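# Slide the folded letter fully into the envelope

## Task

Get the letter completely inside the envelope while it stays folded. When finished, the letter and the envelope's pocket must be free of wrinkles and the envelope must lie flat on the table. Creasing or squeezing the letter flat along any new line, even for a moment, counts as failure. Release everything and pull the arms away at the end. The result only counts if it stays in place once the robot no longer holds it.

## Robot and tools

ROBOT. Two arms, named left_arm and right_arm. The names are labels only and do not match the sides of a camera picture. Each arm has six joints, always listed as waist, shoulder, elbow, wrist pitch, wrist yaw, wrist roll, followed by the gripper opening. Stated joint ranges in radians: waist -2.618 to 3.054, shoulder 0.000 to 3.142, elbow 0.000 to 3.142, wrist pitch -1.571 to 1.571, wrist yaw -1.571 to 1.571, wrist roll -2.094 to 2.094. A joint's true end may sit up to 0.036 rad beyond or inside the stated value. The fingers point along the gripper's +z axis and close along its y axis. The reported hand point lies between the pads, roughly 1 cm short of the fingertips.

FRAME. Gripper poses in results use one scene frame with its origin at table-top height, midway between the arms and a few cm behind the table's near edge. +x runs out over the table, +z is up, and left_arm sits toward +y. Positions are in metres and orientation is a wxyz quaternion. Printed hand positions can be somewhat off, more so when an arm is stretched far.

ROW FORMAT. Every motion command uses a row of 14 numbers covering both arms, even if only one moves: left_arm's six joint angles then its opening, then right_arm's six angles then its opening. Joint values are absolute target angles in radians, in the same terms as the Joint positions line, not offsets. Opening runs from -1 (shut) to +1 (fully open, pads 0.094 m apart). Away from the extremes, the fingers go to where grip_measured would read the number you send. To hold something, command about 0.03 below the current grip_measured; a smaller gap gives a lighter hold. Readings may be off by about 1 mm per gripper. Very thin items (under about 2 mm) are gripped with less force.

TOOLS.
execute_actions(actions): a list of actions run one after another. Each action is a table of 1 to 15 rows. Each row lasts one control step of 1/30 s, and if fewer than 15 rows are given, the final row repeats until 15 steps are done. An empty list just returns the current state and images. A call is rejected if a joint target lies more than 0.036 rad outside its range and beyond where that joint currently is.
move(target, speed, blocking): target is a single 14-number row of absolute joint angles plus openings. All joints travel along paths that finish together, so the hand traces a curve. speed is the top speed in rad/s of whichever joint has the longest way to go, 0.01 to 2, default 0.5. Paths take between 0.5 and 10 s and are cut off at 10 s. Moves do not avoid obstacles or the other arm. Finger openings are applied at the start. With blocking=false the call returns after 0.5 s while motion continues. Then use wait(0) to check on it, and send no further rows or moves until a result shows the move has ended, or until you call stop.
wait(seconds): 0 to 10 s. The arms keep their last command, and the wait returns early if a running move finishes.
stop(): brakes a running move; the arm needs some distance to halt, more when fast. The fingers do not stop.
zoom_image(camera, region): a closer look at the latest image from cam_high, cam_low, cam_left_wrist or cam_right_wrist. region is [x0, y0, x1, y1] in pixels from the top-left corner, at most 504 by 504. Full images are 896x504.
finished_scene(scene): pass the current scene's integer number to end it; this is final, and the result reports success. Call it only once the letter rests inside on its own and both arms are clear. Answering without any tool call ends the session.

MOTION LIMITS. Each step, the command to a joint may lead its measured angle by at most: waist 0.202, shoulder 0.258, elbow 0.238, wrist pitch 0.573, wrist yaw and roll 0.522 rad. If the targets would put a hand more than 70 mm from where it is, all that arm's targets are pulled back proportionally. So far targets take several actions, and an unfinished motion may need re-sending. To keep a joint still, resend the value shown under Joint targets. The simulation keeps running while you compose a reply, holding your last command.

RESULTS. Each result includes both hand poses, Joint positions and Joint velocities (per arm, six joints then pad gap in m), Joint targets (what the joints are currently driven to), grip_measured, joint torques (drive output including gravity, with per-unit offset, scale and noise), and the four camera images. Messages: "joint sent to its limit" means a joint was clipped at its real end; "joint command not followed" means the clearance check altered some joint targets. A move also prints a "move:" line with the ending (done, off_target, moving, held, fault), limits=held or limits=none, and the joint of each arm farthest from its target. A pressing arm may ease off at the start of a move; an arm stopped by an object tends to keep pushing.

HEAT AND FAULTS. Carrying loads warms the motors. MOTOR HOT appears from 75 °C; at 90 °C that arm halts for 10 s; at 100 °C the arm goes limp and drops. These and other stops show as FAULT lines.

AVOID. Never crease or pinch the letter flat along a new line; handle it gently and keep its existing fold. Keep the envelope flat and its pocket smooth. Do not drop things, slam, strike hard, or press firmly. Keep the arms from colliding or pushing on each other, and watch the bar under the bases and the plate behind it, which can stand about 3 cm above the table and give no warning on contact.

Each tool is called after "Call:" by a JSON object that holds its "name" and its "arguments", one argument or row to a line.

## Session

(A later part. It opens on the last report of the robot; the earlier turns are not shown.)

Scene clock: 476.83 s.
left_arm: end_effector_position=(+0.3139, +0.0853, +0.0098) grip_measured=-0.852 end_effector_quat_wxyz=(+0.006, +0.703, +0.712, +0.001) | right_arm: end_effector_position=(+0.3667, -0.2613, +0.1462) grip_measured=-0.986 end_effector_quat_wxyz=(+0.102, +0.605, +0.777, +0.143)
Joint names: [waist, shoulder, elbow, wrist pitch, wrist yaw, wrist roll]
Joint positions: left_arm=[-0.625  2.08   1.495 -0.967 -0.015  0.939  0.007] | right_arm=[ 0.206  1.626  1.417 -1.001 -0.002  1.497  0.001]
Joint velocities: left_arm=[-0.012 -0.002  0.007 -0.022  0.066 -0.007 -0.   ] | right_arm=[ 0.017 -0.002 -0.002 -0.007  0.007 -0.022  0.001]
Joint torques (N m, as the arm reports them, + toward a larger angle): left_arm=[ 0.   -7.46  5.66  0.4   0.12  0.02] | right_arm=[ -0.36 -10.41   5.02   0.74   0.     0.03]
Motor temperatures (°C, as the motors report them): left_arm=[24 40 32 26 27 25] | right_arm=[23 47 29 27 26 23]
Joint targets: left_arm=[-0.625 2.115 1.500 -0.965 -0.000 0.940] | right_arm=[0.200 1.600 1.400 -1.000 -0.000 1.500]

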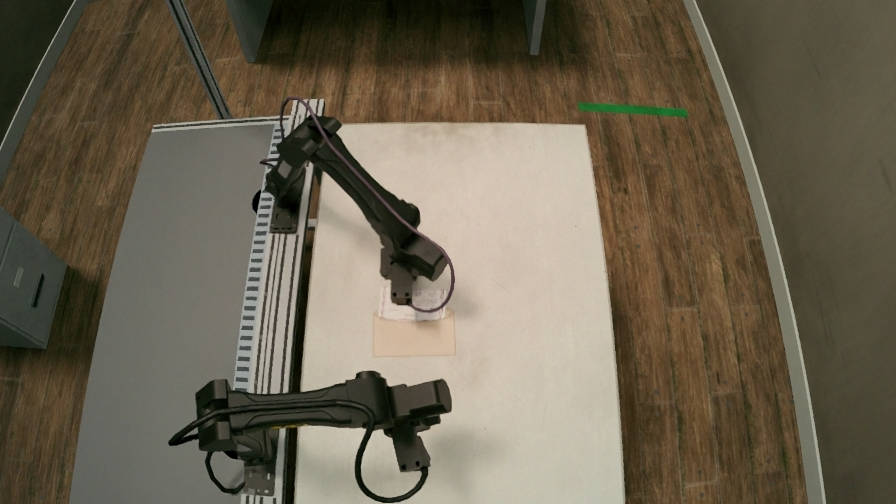

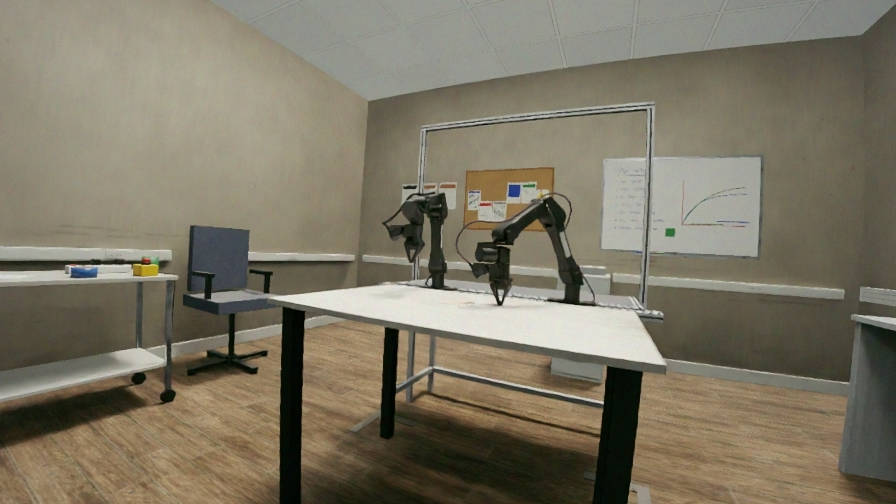

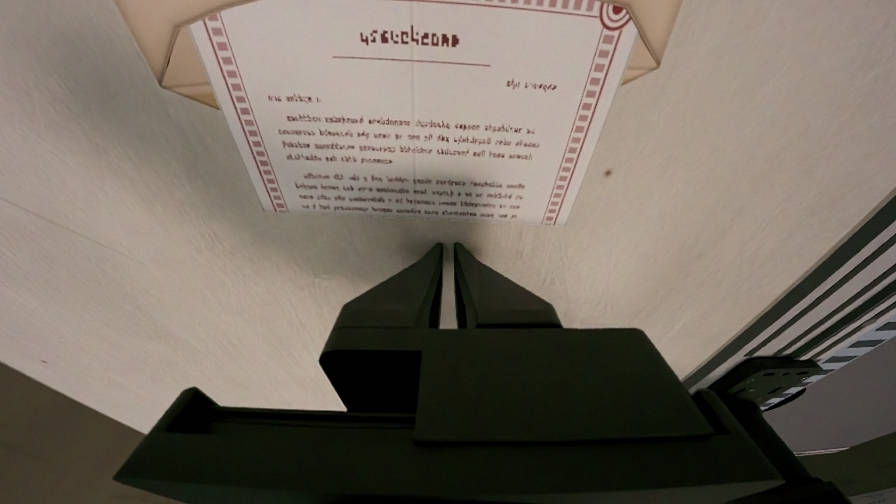

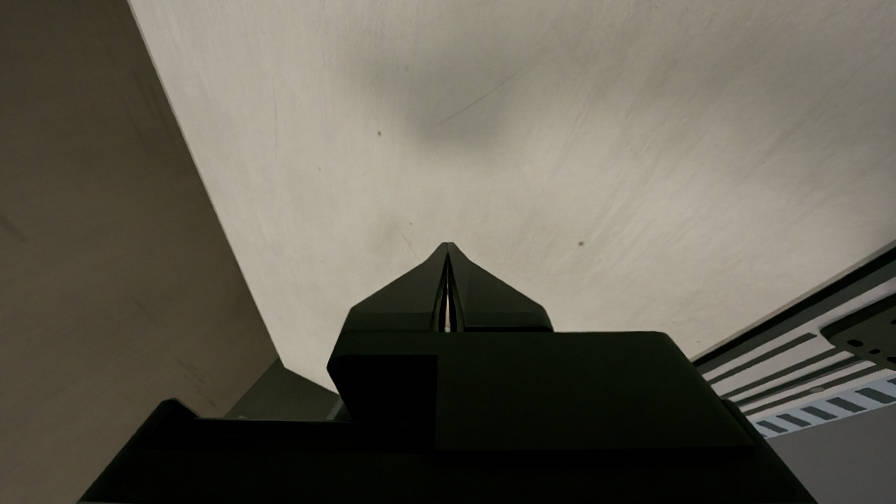

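Call:
{"name": "execute_actions", "arguments": {
  "actions": [
    [[-0.645,2.132,1.515,-0.97,0,0.92,-0.85,0.3,1.7,1.45,-1.0,0,1.6,-1]],
    [[-0.653,2.142,1.53,-0.976,0,0.912,-0.85,0.4,1.8,1.5,-1.0,0,1.7,-1]],
    [[-0.661,2.152,1.546,-0.983,0,0.905,-0.85,0.5,1.9,1.55,-1.0,0,1.8,-1]],
    [[-0.668,2.163,1.562,-0.99,0,0.898,-0.85,0.58,2.0,1.62,-1.03,0,1.9,-1]],
    [[-0.675,2.175,1.58,-0.998,0,0.891,-0.85,0.62,2.07,1.68,-1.06,0,2.0,-1]],
    [[-0.682,2.187,1.6,-1.01,0,0.884,-0.85,0.62,2.07,1.68,-1.06,0,2.0,-1]]
  ]
}}

Scene clock: 487.67 s.
left_arm: end_effector_position=(+0.3160, +0.0633, +0.0097) grip_measured=-0.852 end_effector_quat_wxyz=(+0.002, +0.701, +0.713, +0.002) | right_arm: end_effector_position=(+0.3482, -0.0937, +0.0549) grip_measured=-0.986 end_effector_quat_wxyz=(-0.004, +0.649, +0.759, +0.061)
Joint names: [waist, shoulder, elbow, wrist pitch, wrist yaw, wrist roll]
Joint positions: left_arm=[-0.668  2.142  1.59  -1.009 -0.019  0.891  0.007] | right_arm=[ 0.607  2.066  1.652 -1.045 -0.002  1.995  0.001]
Joint velocities: left_arm=[ 0.007 -0.017 -0.007  0.051 -0.022 -0.007 -0.   ] | right_arm=[-0.007 -0.007  0.002 -0.022 -0.037 -0.081  0.   ]
Joint torques (N m, as the arm reports them, + toward a larger angle): left_arm=[-1.23 -7.29  6.06  0.34  0.18 -0.07] | right_arm=[  0.82 -12.06   7.72   0.21  -0.01   0.06]
Motor temperatures (°C, as the motors report them): left_arm=[24 40 32 26 27 25] | right_arm=[23 47 30 27 26 23]
Joint targets: left_arm=[-0.682 2.187 1.600 -1.010 0.000 0.884] | right_arm=[0.620 2.070 1.680 -1.060 0.000 2.000]

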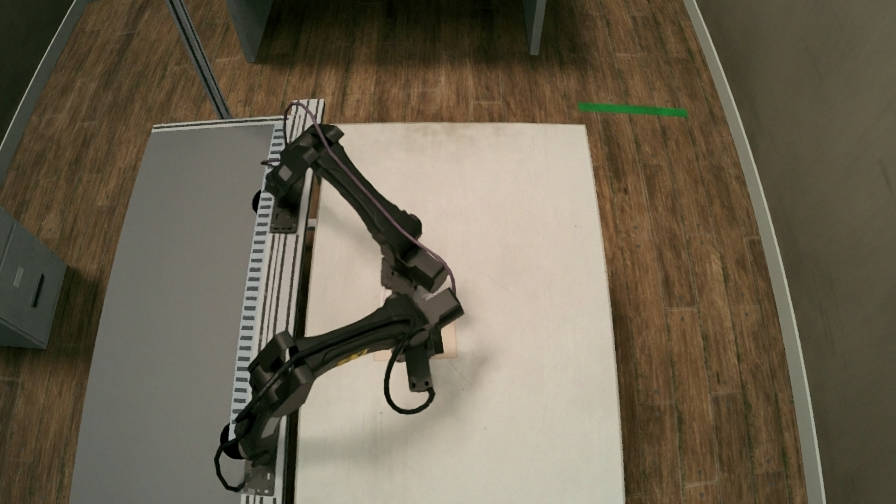

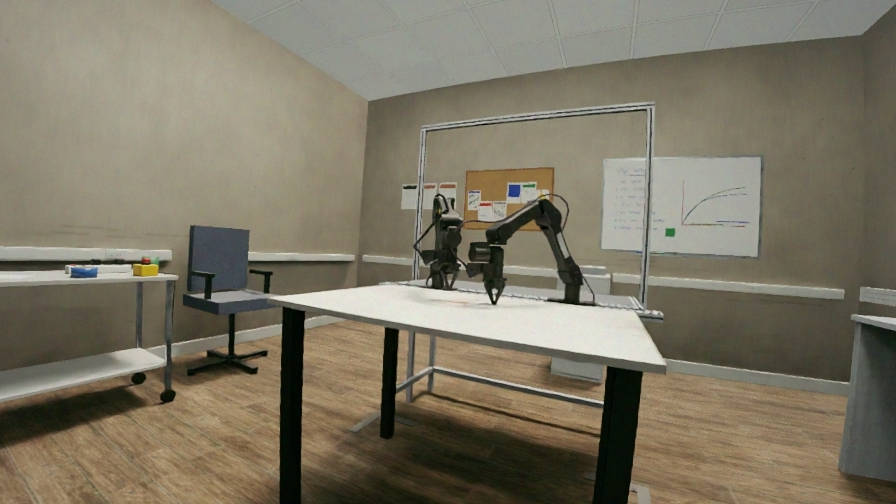

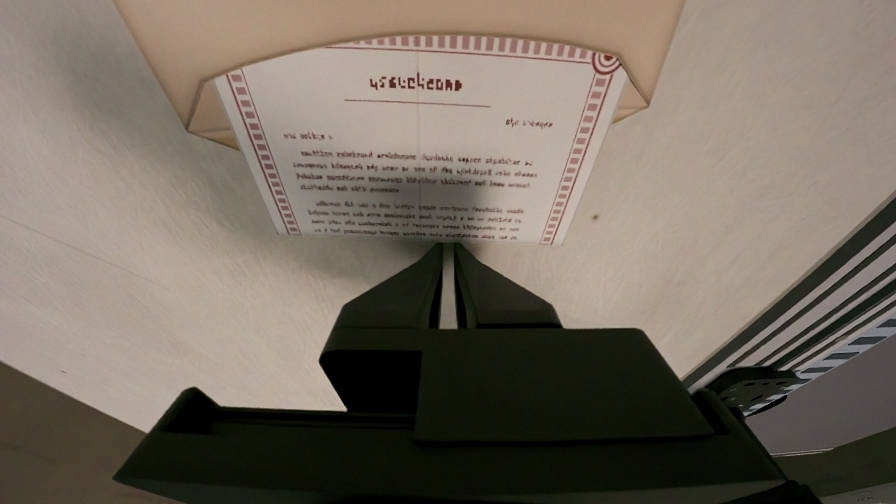

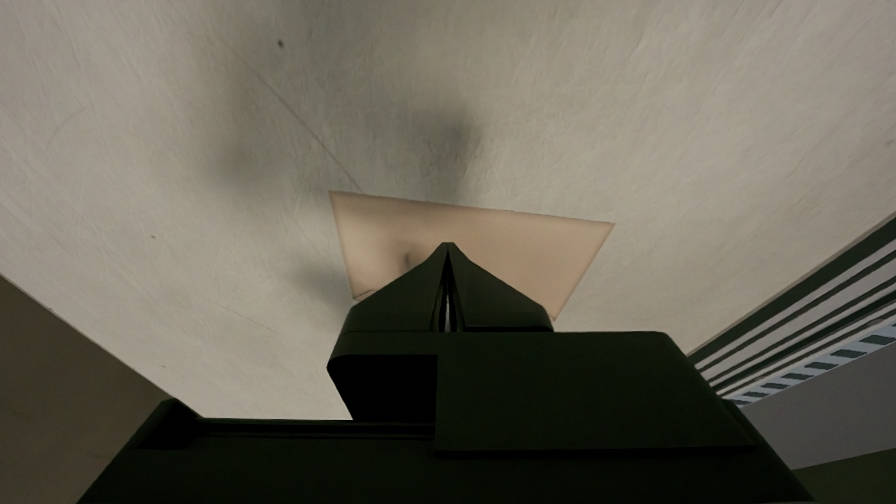

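Call:
{"name": "move", "arguments": {
  "target": [-0.675,2.187,1.6,-1.01,0,0.884,-0.85,0.79,1.96,1.43,-0.95,0,2.08,-1],
  "speed": 0.3
}}

Scene clock: 496.03 s.
left_arm: end_effector_position=(+0.3161, +0.0634, +0.0097) grip_measured=-0.852 end_effector_quat_wxyz=(+0.002, +0.701, +0.713, +0.002) | right_arm: end_effector_position=(+0.3380, -0.0899, +0.0444) grip_measured=-0.986 end_effector_quat_wxyz=(-0.008, +0.645, +0.762, +0.052)
Joint names: [waist, shoulder, elbow, wrist pitch, wrist yaw, wrist roll]
Joint positions: left_arm=[-0.668  2.142  1.59  -1.009 -0.019  0.891  0.007] | right_arm=[ 0.627  2.07   1.616 -1.026 -0.005  2.006  0.001]
Joint velocities: left_arm=[ 0.002 -0.002  0.012  0.007 -0.037 -0.051 -0.001] | right_arm=[-0.012 -0.017 -0.012 -0.037  0.022  0.066 -0.001]
Joint torques (N m, as the arm reports them, + toward a larger angle): left_arm=[-0.6  -7.26  6.05  0.34  0.18 -0.06] | right_arm=[ -0.23 -12.6    6.     0.32   0.    -0.01]
Motor temperatures (°C, as the motors report them): left_arm=[24 39 32 26 27 25] | right_arm=[23 48 31 26 26 23]
Joint targets: left_arm=[-0.675 2.187 1.600 -1.010 -0.000 0.884] | right_arm=[0.623 2.066 1.621 -1.026 -0.002 2.005]
move: held (right_arm), off_target (left_arm); limits=held; held on 23 of 31 steps (right_arm), including the last (right_arm); left_arm: farthest joint: the shoulder, 0.045 radians from its target (0.045 radians at the start); right_arm: farthest joint: the elbow, 0.186 radians from its target (0.222 radians at the start)
joint command not followed: on one or more control steps a check withheld the commanded joint targets of the right arm, and it was not sent them on those steps. On the call's last step the targets were still withheld.
cause: the commanded joint targets would bring a part of the robot too close to another arm (this arm's wrist (the part past the wrist pitch) and the other arm's wrist (the part past the wrist pitch)); next, command targets that bring no part of the robot closer to that arm.

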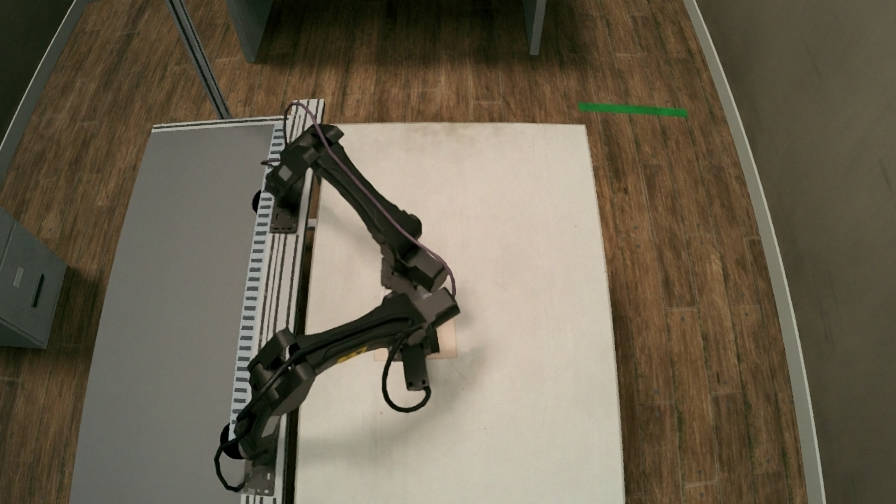

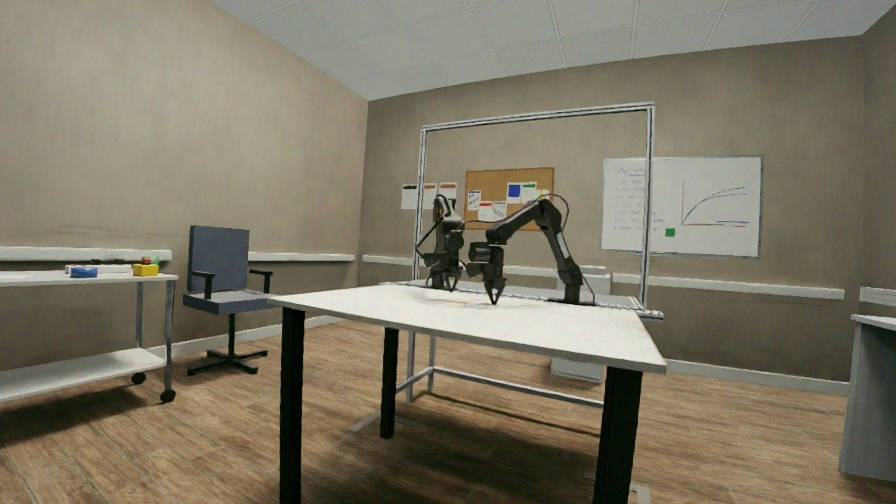

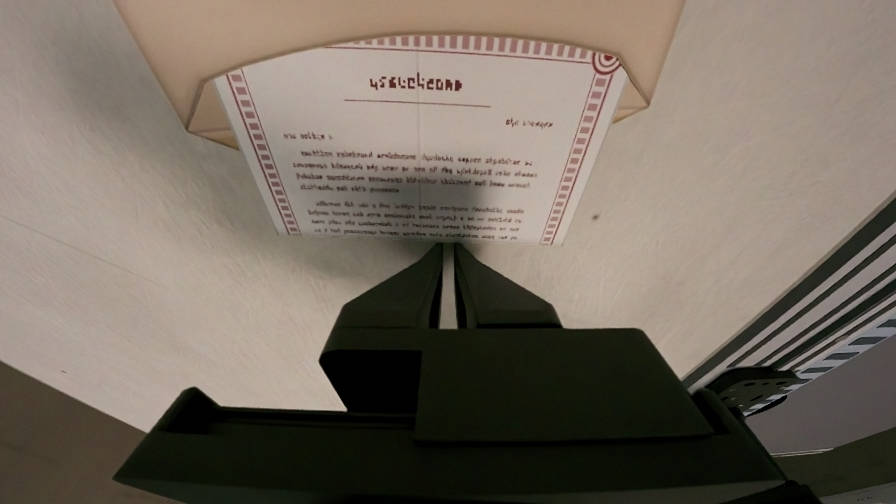

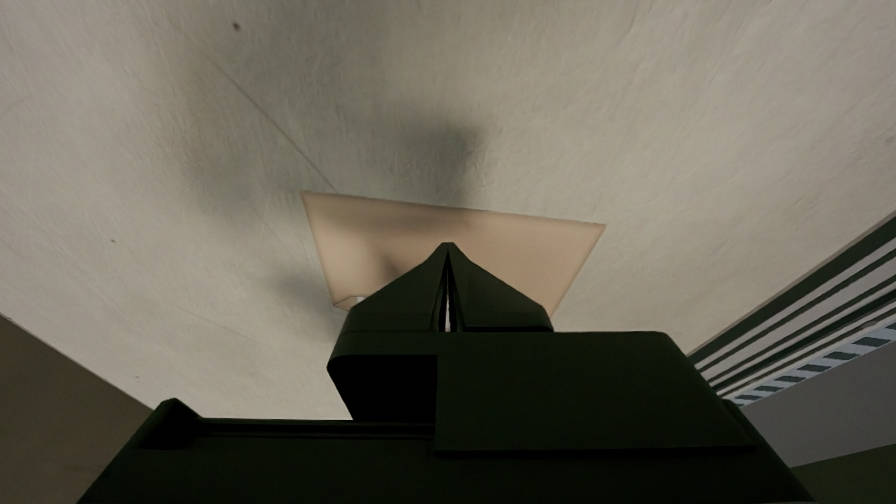

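Call:
{"name": "move", "arguments": {
  "target": [-0.675,2.187,1.6,-1.01,0,0.884,-0.85,0.5,1.68,1.05,-0.4,0,2.08,-1],
  "speed": 0.3
}}

Call:
{"name": "move", "arguments": {
  "target": [-0.675,2.187,1.6,-1.01,0,0.884,-0.85,0.77,1.68,1.05,-0.4,0,2.08,-1],
  "speed": 0.3
}}

Scene clock: 506.10 s.
left_arm: end_effector_position=(+0.3161, +0.0634, +0.0097) grip_measured=-0.852 end_effector_quat_wxyz=(+0.002, +0.701, +0.713, +0.002) | right_arm: end_effector_position=(+0.3625, -0.1336, +0.0604) grip_measured=-0.986 end_effector_quat_wxyz=(+0.055, +0.694, +0.671, +0.257)
Joint names: [waist, shoulder, elbow, wrist pitch, wrist yaw, wrist roll]
Joint positions: left_arm=[-0.668  2.142  1.59  -1.009 -0.019  0.891  0.007] | right_arm=[ 0.507  1.706  1.066 -0.4   -0.005  2.077  0.001]
Joint velocities: left_arm=[-0.012 -0.002  0.002 -0.022 -0.007  0.007  0.   ] | right_arm=[-0.002  0.002 -0.002 -0.007 -0.022 -0.007  0.001]
Joint torques (N m, as the arm reports them, + toward a larger angle): left_arm=[-0.61 -7.28  6.07  0.34  0.18 -0.07] | right_arm=[ -0.45 -11.2    4.99   0.97   0.02   0.04]
Motor temperatures (°C, as the motors report them): left_arm=[24 39 32 26 27 25] | right_arm=[23 49 30 26 26 23]
Joint targets: left_arm=[-0.675 2.187 1.600 -1.010 -0.000 0.884] | right_arm=[0.500 1.680 1.050 -0.400 0.000 2.080]
move: off_target (left_arm, right_arm); limits=none; left_arm: farthest joint: the shoulder, 0.045 radians from its target (0.045 radians at the start); right_arm: farthest joint: the shoulder, 0.026 radians from its target (0.390 radians at the start)

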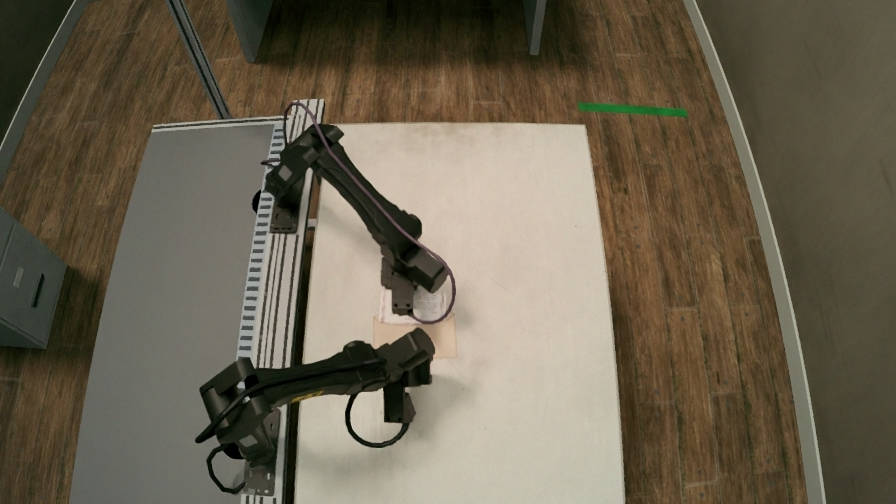

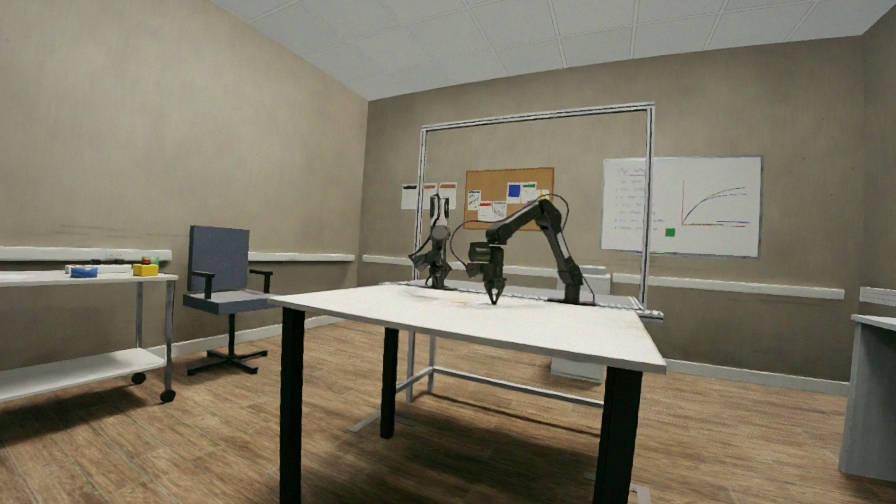

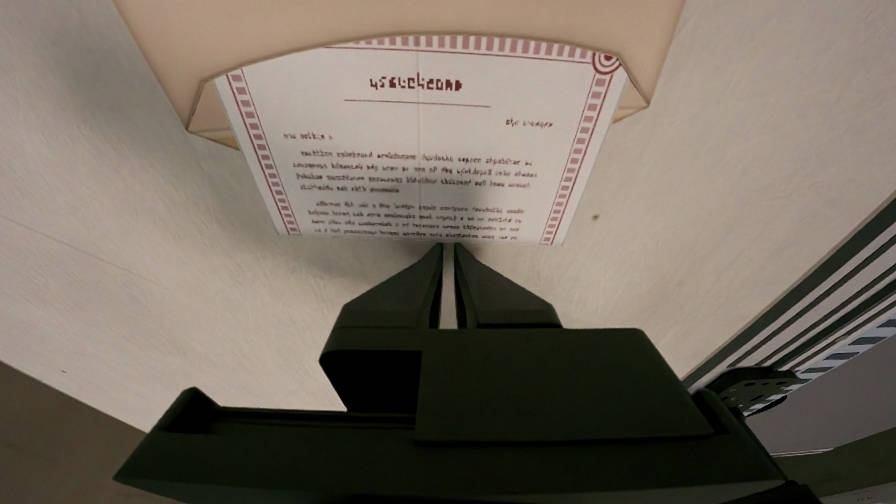

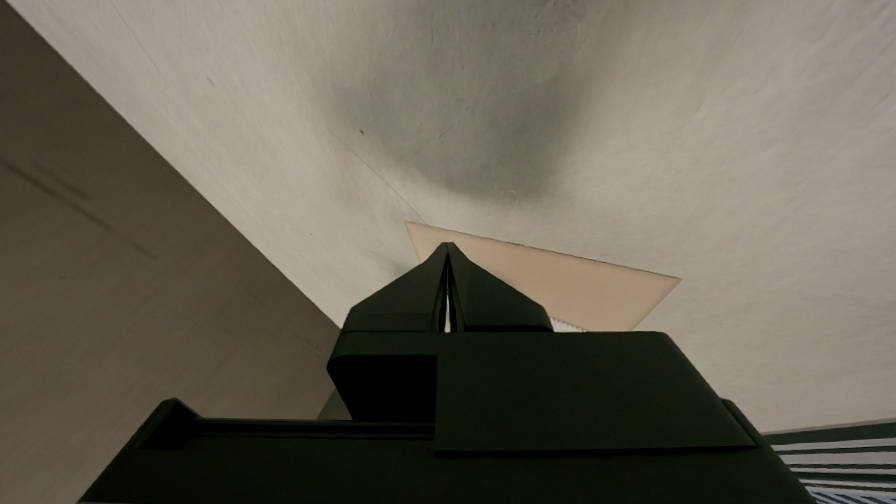

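Scene clock: 507.37 s.
left_arm: end_effector_position=(+0.3161, +0.0634, +0.0097) grip_measured=-0.852 end_effector_quat_wxyz=(+0.002, +0.701, +0.713, +0.002) | right_arm: end_effector_position=(+0.3031, -0.0487, +0.0645) grip_measured=-0.986 end_effector_quat_wxyz=(+0.024, +0.603, +0.751, +0.267)
Joint names: [waist, shoulder, elbow, wrist pitch, wrist yaw, wrist roll]
Joint positions: left_arm=[-0.668  2.142  1.59  -1.009 -0.019  0.891  0.007] | right_arm=[ 0.758  1.706  1.066 -0.399 -0.005  2.077  0.001]
Joint velocities: left_arm=[ 0.007  0.002 -0.027 -0.051  0.007  0.066 -0.001] | right_arm=[-0.017  0.022  0.002  0.022 -0.022 -0.022  0.001]
Joint torques (N m, as the arm reports them, + toward a larger angle): left_arm=[-0.61 -7.25  6.06  0.34  0.18 -0.05] | right_arm=[  0.75 -11.2    4.98   0.96   0.02   0.03]
Motor temperatures (°C, as the motors report them): left_arm=[24 39 32 26 27 25] | right_arm=[23 49 30 26 26 23]
Joint targets: left_arm=[-0.675 2.187 1.600 -1.010 -0.000 0.884] | right_arm=[0.770 1.680 1.050 -0.400 -0.000 2.080]
move: off_target (left_arm, right_arm); limits=none; left_arm: farthest joint: the shoulder, 0.045 radians from its target (0.045 radians at the start); right_arm: farthest joint: the shoulder, 0.026 radians from its target (0.026 radians at the start)

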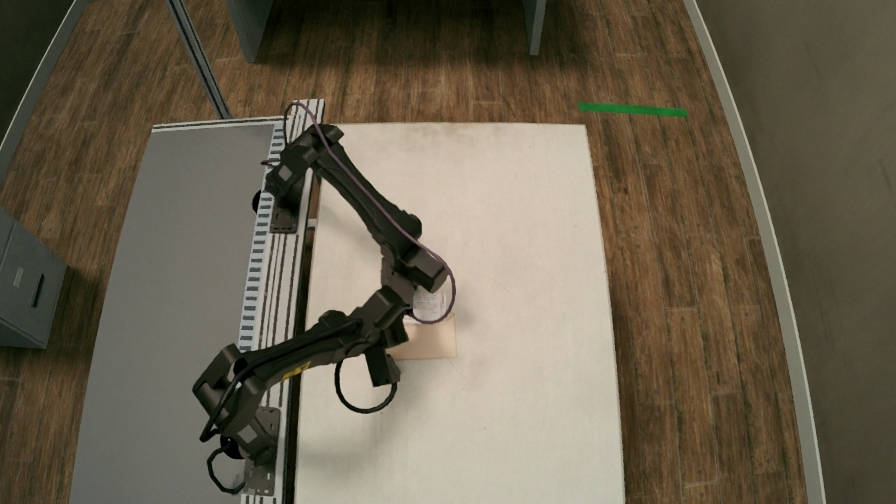

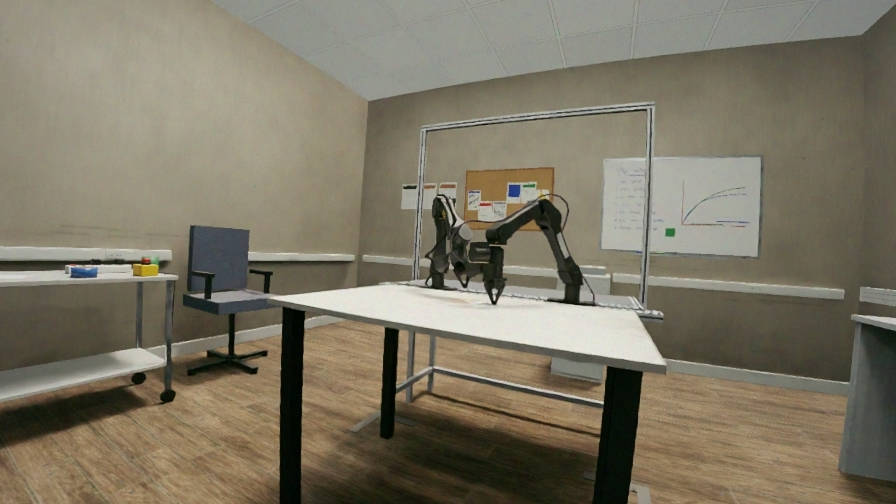

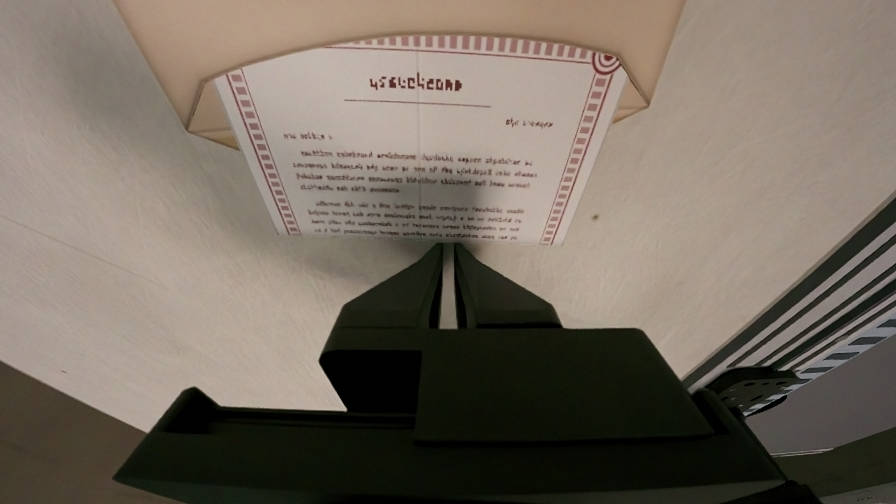

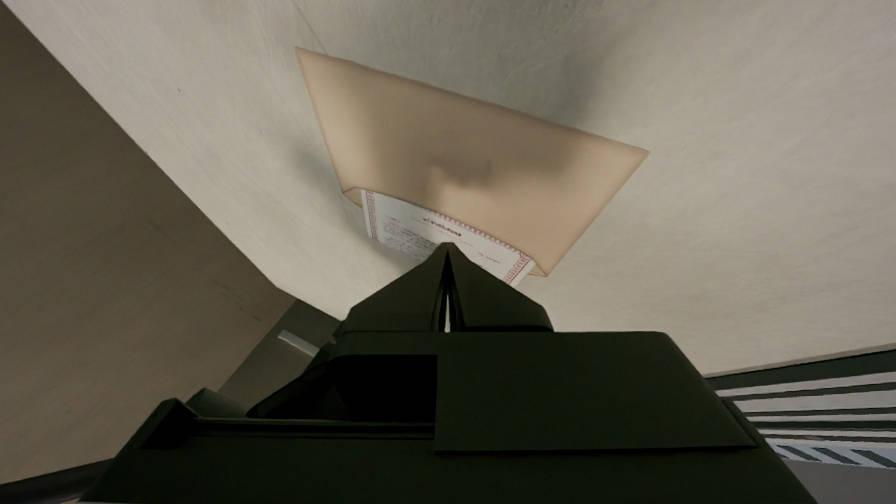

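Call:
{"name": "move", "arguments": {
  "target": [-0.675,2.187,1.6,-1.01,0,0.884,-0.85,0.77,1.525,0.735,-0.25,0,2.08,-1],
  "speed": 0.3
}}

Scene clock: 512.93 s.
left_arm: end_effector_position=(+0.3161, +0.0634, +0.0097) grip_measured=-0.852 end_effector_quat_wxyz=(+0.002, +0.701, +0.713, +0.002) | right_arm: end_effector_position=(+0.2558, -0.0896, +0.0285) grip_measured=-0.986 end_effector_quat_wxyz=(+0.022, +0.604, +0.753, +0.260)
Joint names: [waist, shoulder, elbow, wrist pitch, wrist yaw, wrist roll]
Joint positions: left_arm=[-0.668  2.142  1.59  -1.009 -0.019  0.891  0.007] | right_arm=[ 0.758  1.551  0.748 -0.251 -0.005  2.077  0.001]
Joint velocities: left_arm=[-0.002 -0.007  0.002  0.007  0.066  0.051  0.001] | right_arm=[-0.002 -0.002 -0.007  0.022 -0.066  0.066  0.001]
Joint torques (N m, as the arm reports them, + toward a larger angle): left_arm=[-0.61 -7.27  6.06  0.34  0.18 -0.06] | right_arm=[ 0.81 -8.85  4.76  0.95  0.02  0.02]
Motor temperatures (°C, as the motors report them): left_arm=[24 39 32 26 27 25] | right_arm=[23 49 30 27 26 23]
Joint targets: left_arm=[-0.675 2.187 1.600 -1.010 0.000 0.884] | right_arm=[0.770 1.525 0.735 -0.250 -0.000 2.080]
move: off_target (left_arm, right_arm); limits=none; left_arm: farthest joint: the shoulder, 0.045 radians from its target (0.045 radians at the start); right_arm: farthest joint: the shoulder, 0.026 radians from its target (0.181 radians at the start)

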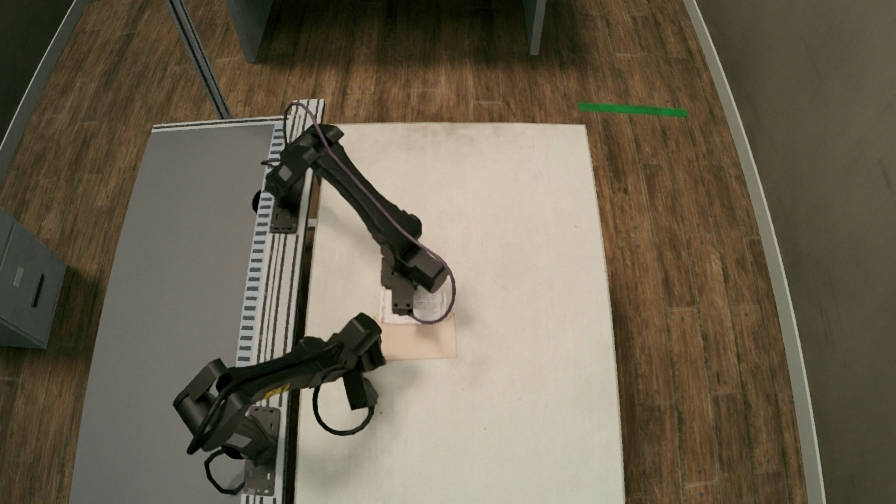

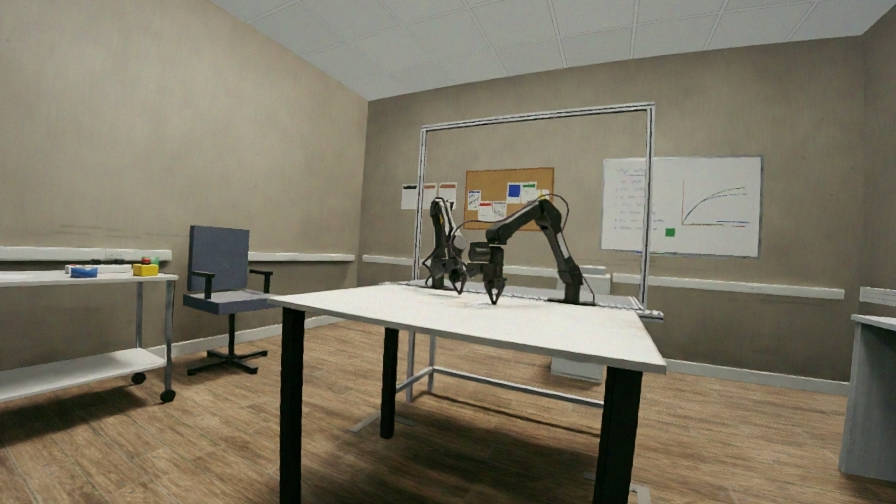

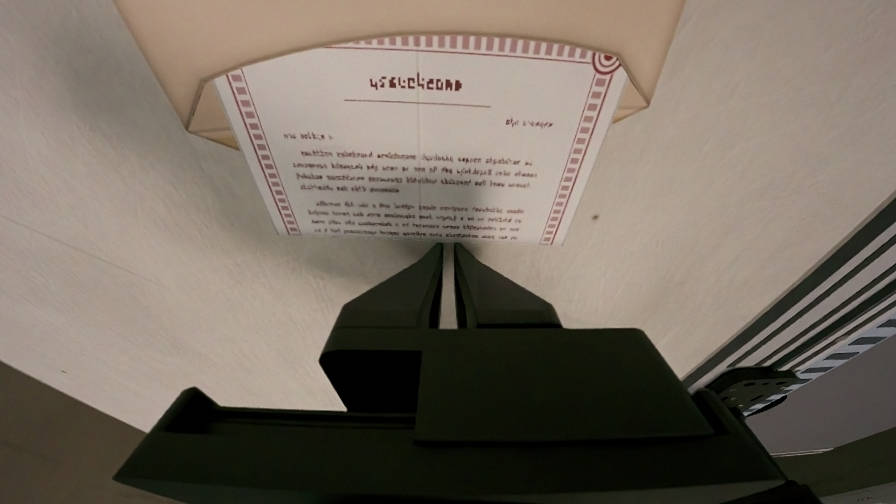

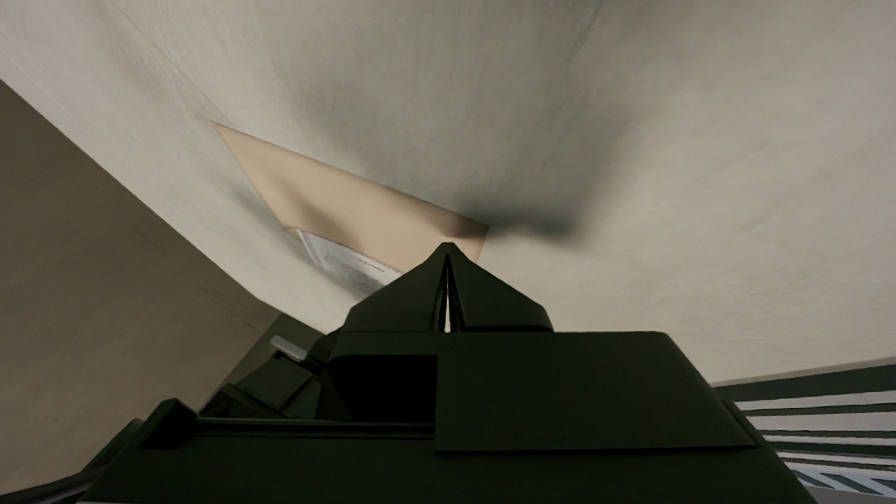

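Lower.

Call:
{"name": "move", "arguments": {
  "target": [-0.675,2.187,1.6,-1.01,0,0.884,-0.85,0.77,1.60,0.735,-0.25,0,2.08,-1],
  "speed": 0.08
}}

Scene clock: 516.17 s.
left_arm: end_effector_position=(+0.3161, +0.0634, +0.0097) grip_measured=-0.852 end_effector_quat_wxyz=(+0.002, +0.701, +0.713, +0.002) | right_arm: end_effector_position=(+0.2538, -0.0908, +0.0175) grip_measured=-0.986 end_effector_quat_wxyz=(+0.020, +0.606, +0.756, +0.245)
Joint names: [waist, shoulder, elbow, wrist pitch, wrist yaw, wrist roll]
Joint positions: left_arm=[-0.668  2.142  1.59  -1.009 -0.019  0.891  0.007] | right_arm=[ 0.758  1.585  0.748 -0.248 -0.005  2.077  0.001]
Joint velocities: left_arm=[-0.002 -0.027 -0.007 -0.11  -0.037 -0.022 -0.   ] | right_arm=[-0.002  0.012 -0.017 -0.037 -0.022 -0.066 -0.001]
Joint torques (N m, as the arm reports them, + toward a larger angle): left_arm=[-0.61 -7.26  6.07  0.34  0.18 -0.06] | right_arm=[ 0.82 -5.34  4.7   0.89  0.01  0.03]
Motor temperatures (°C, as the motors report them): left_arm=[24 39 32 26 27 25] | right_arm=[23 48 30 27 26 23]
Joint targets: left_arm=[-0.675 2.187 1.600 -1.010 -0.000 0.884] | right_arm=[0.770 1.600 0.735 -0.250 0.000 2.080]
move: off_target (left_arm); limits=none; left_arm: farthest joint: the shoulder, 0.045 radians from its target (0.045 radians at the start); right_arm: farthest joint: the shoulder, 0.015 radians from its target (0.049 radians at the start)

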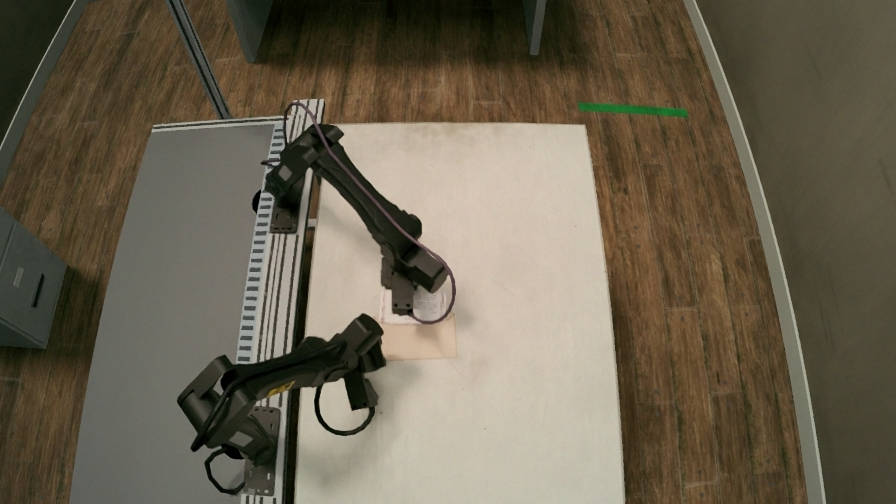

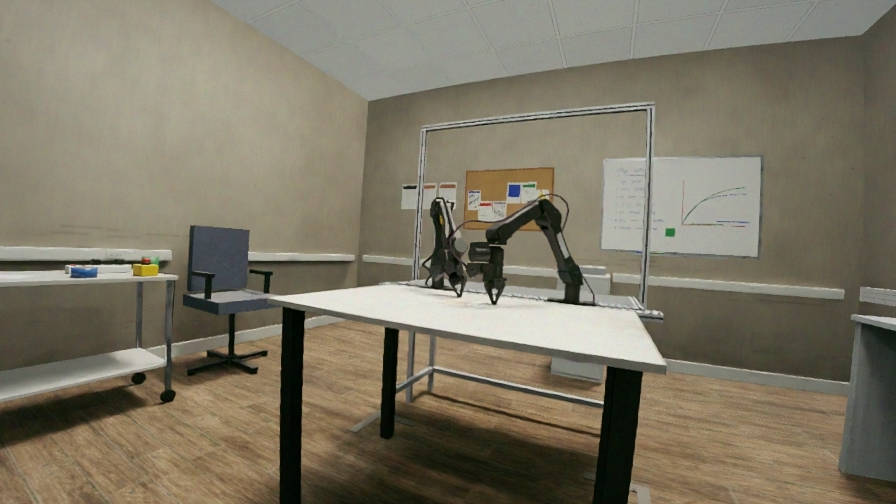

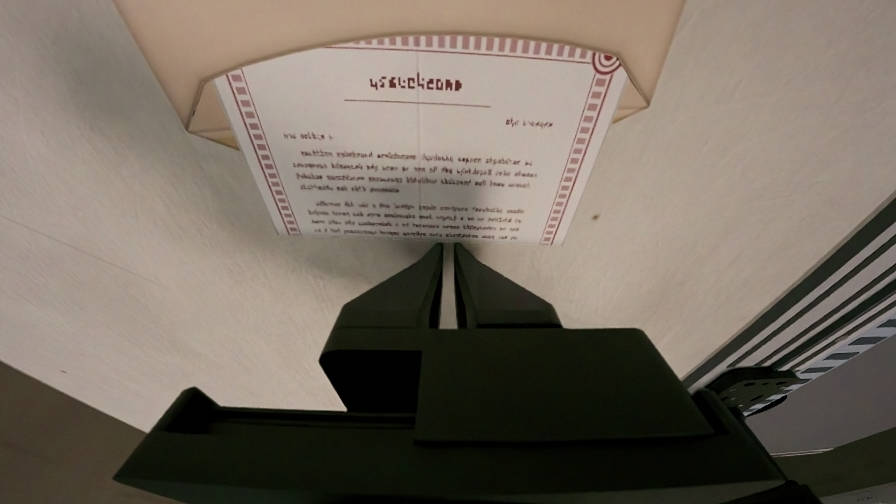

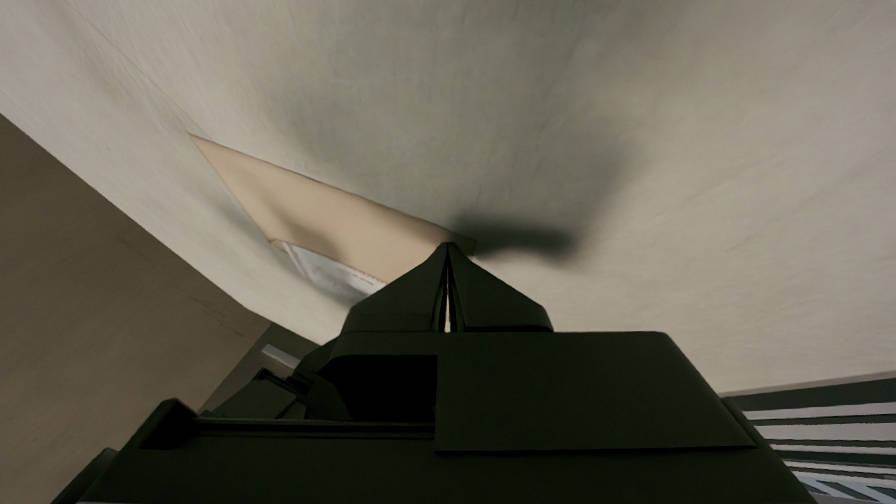

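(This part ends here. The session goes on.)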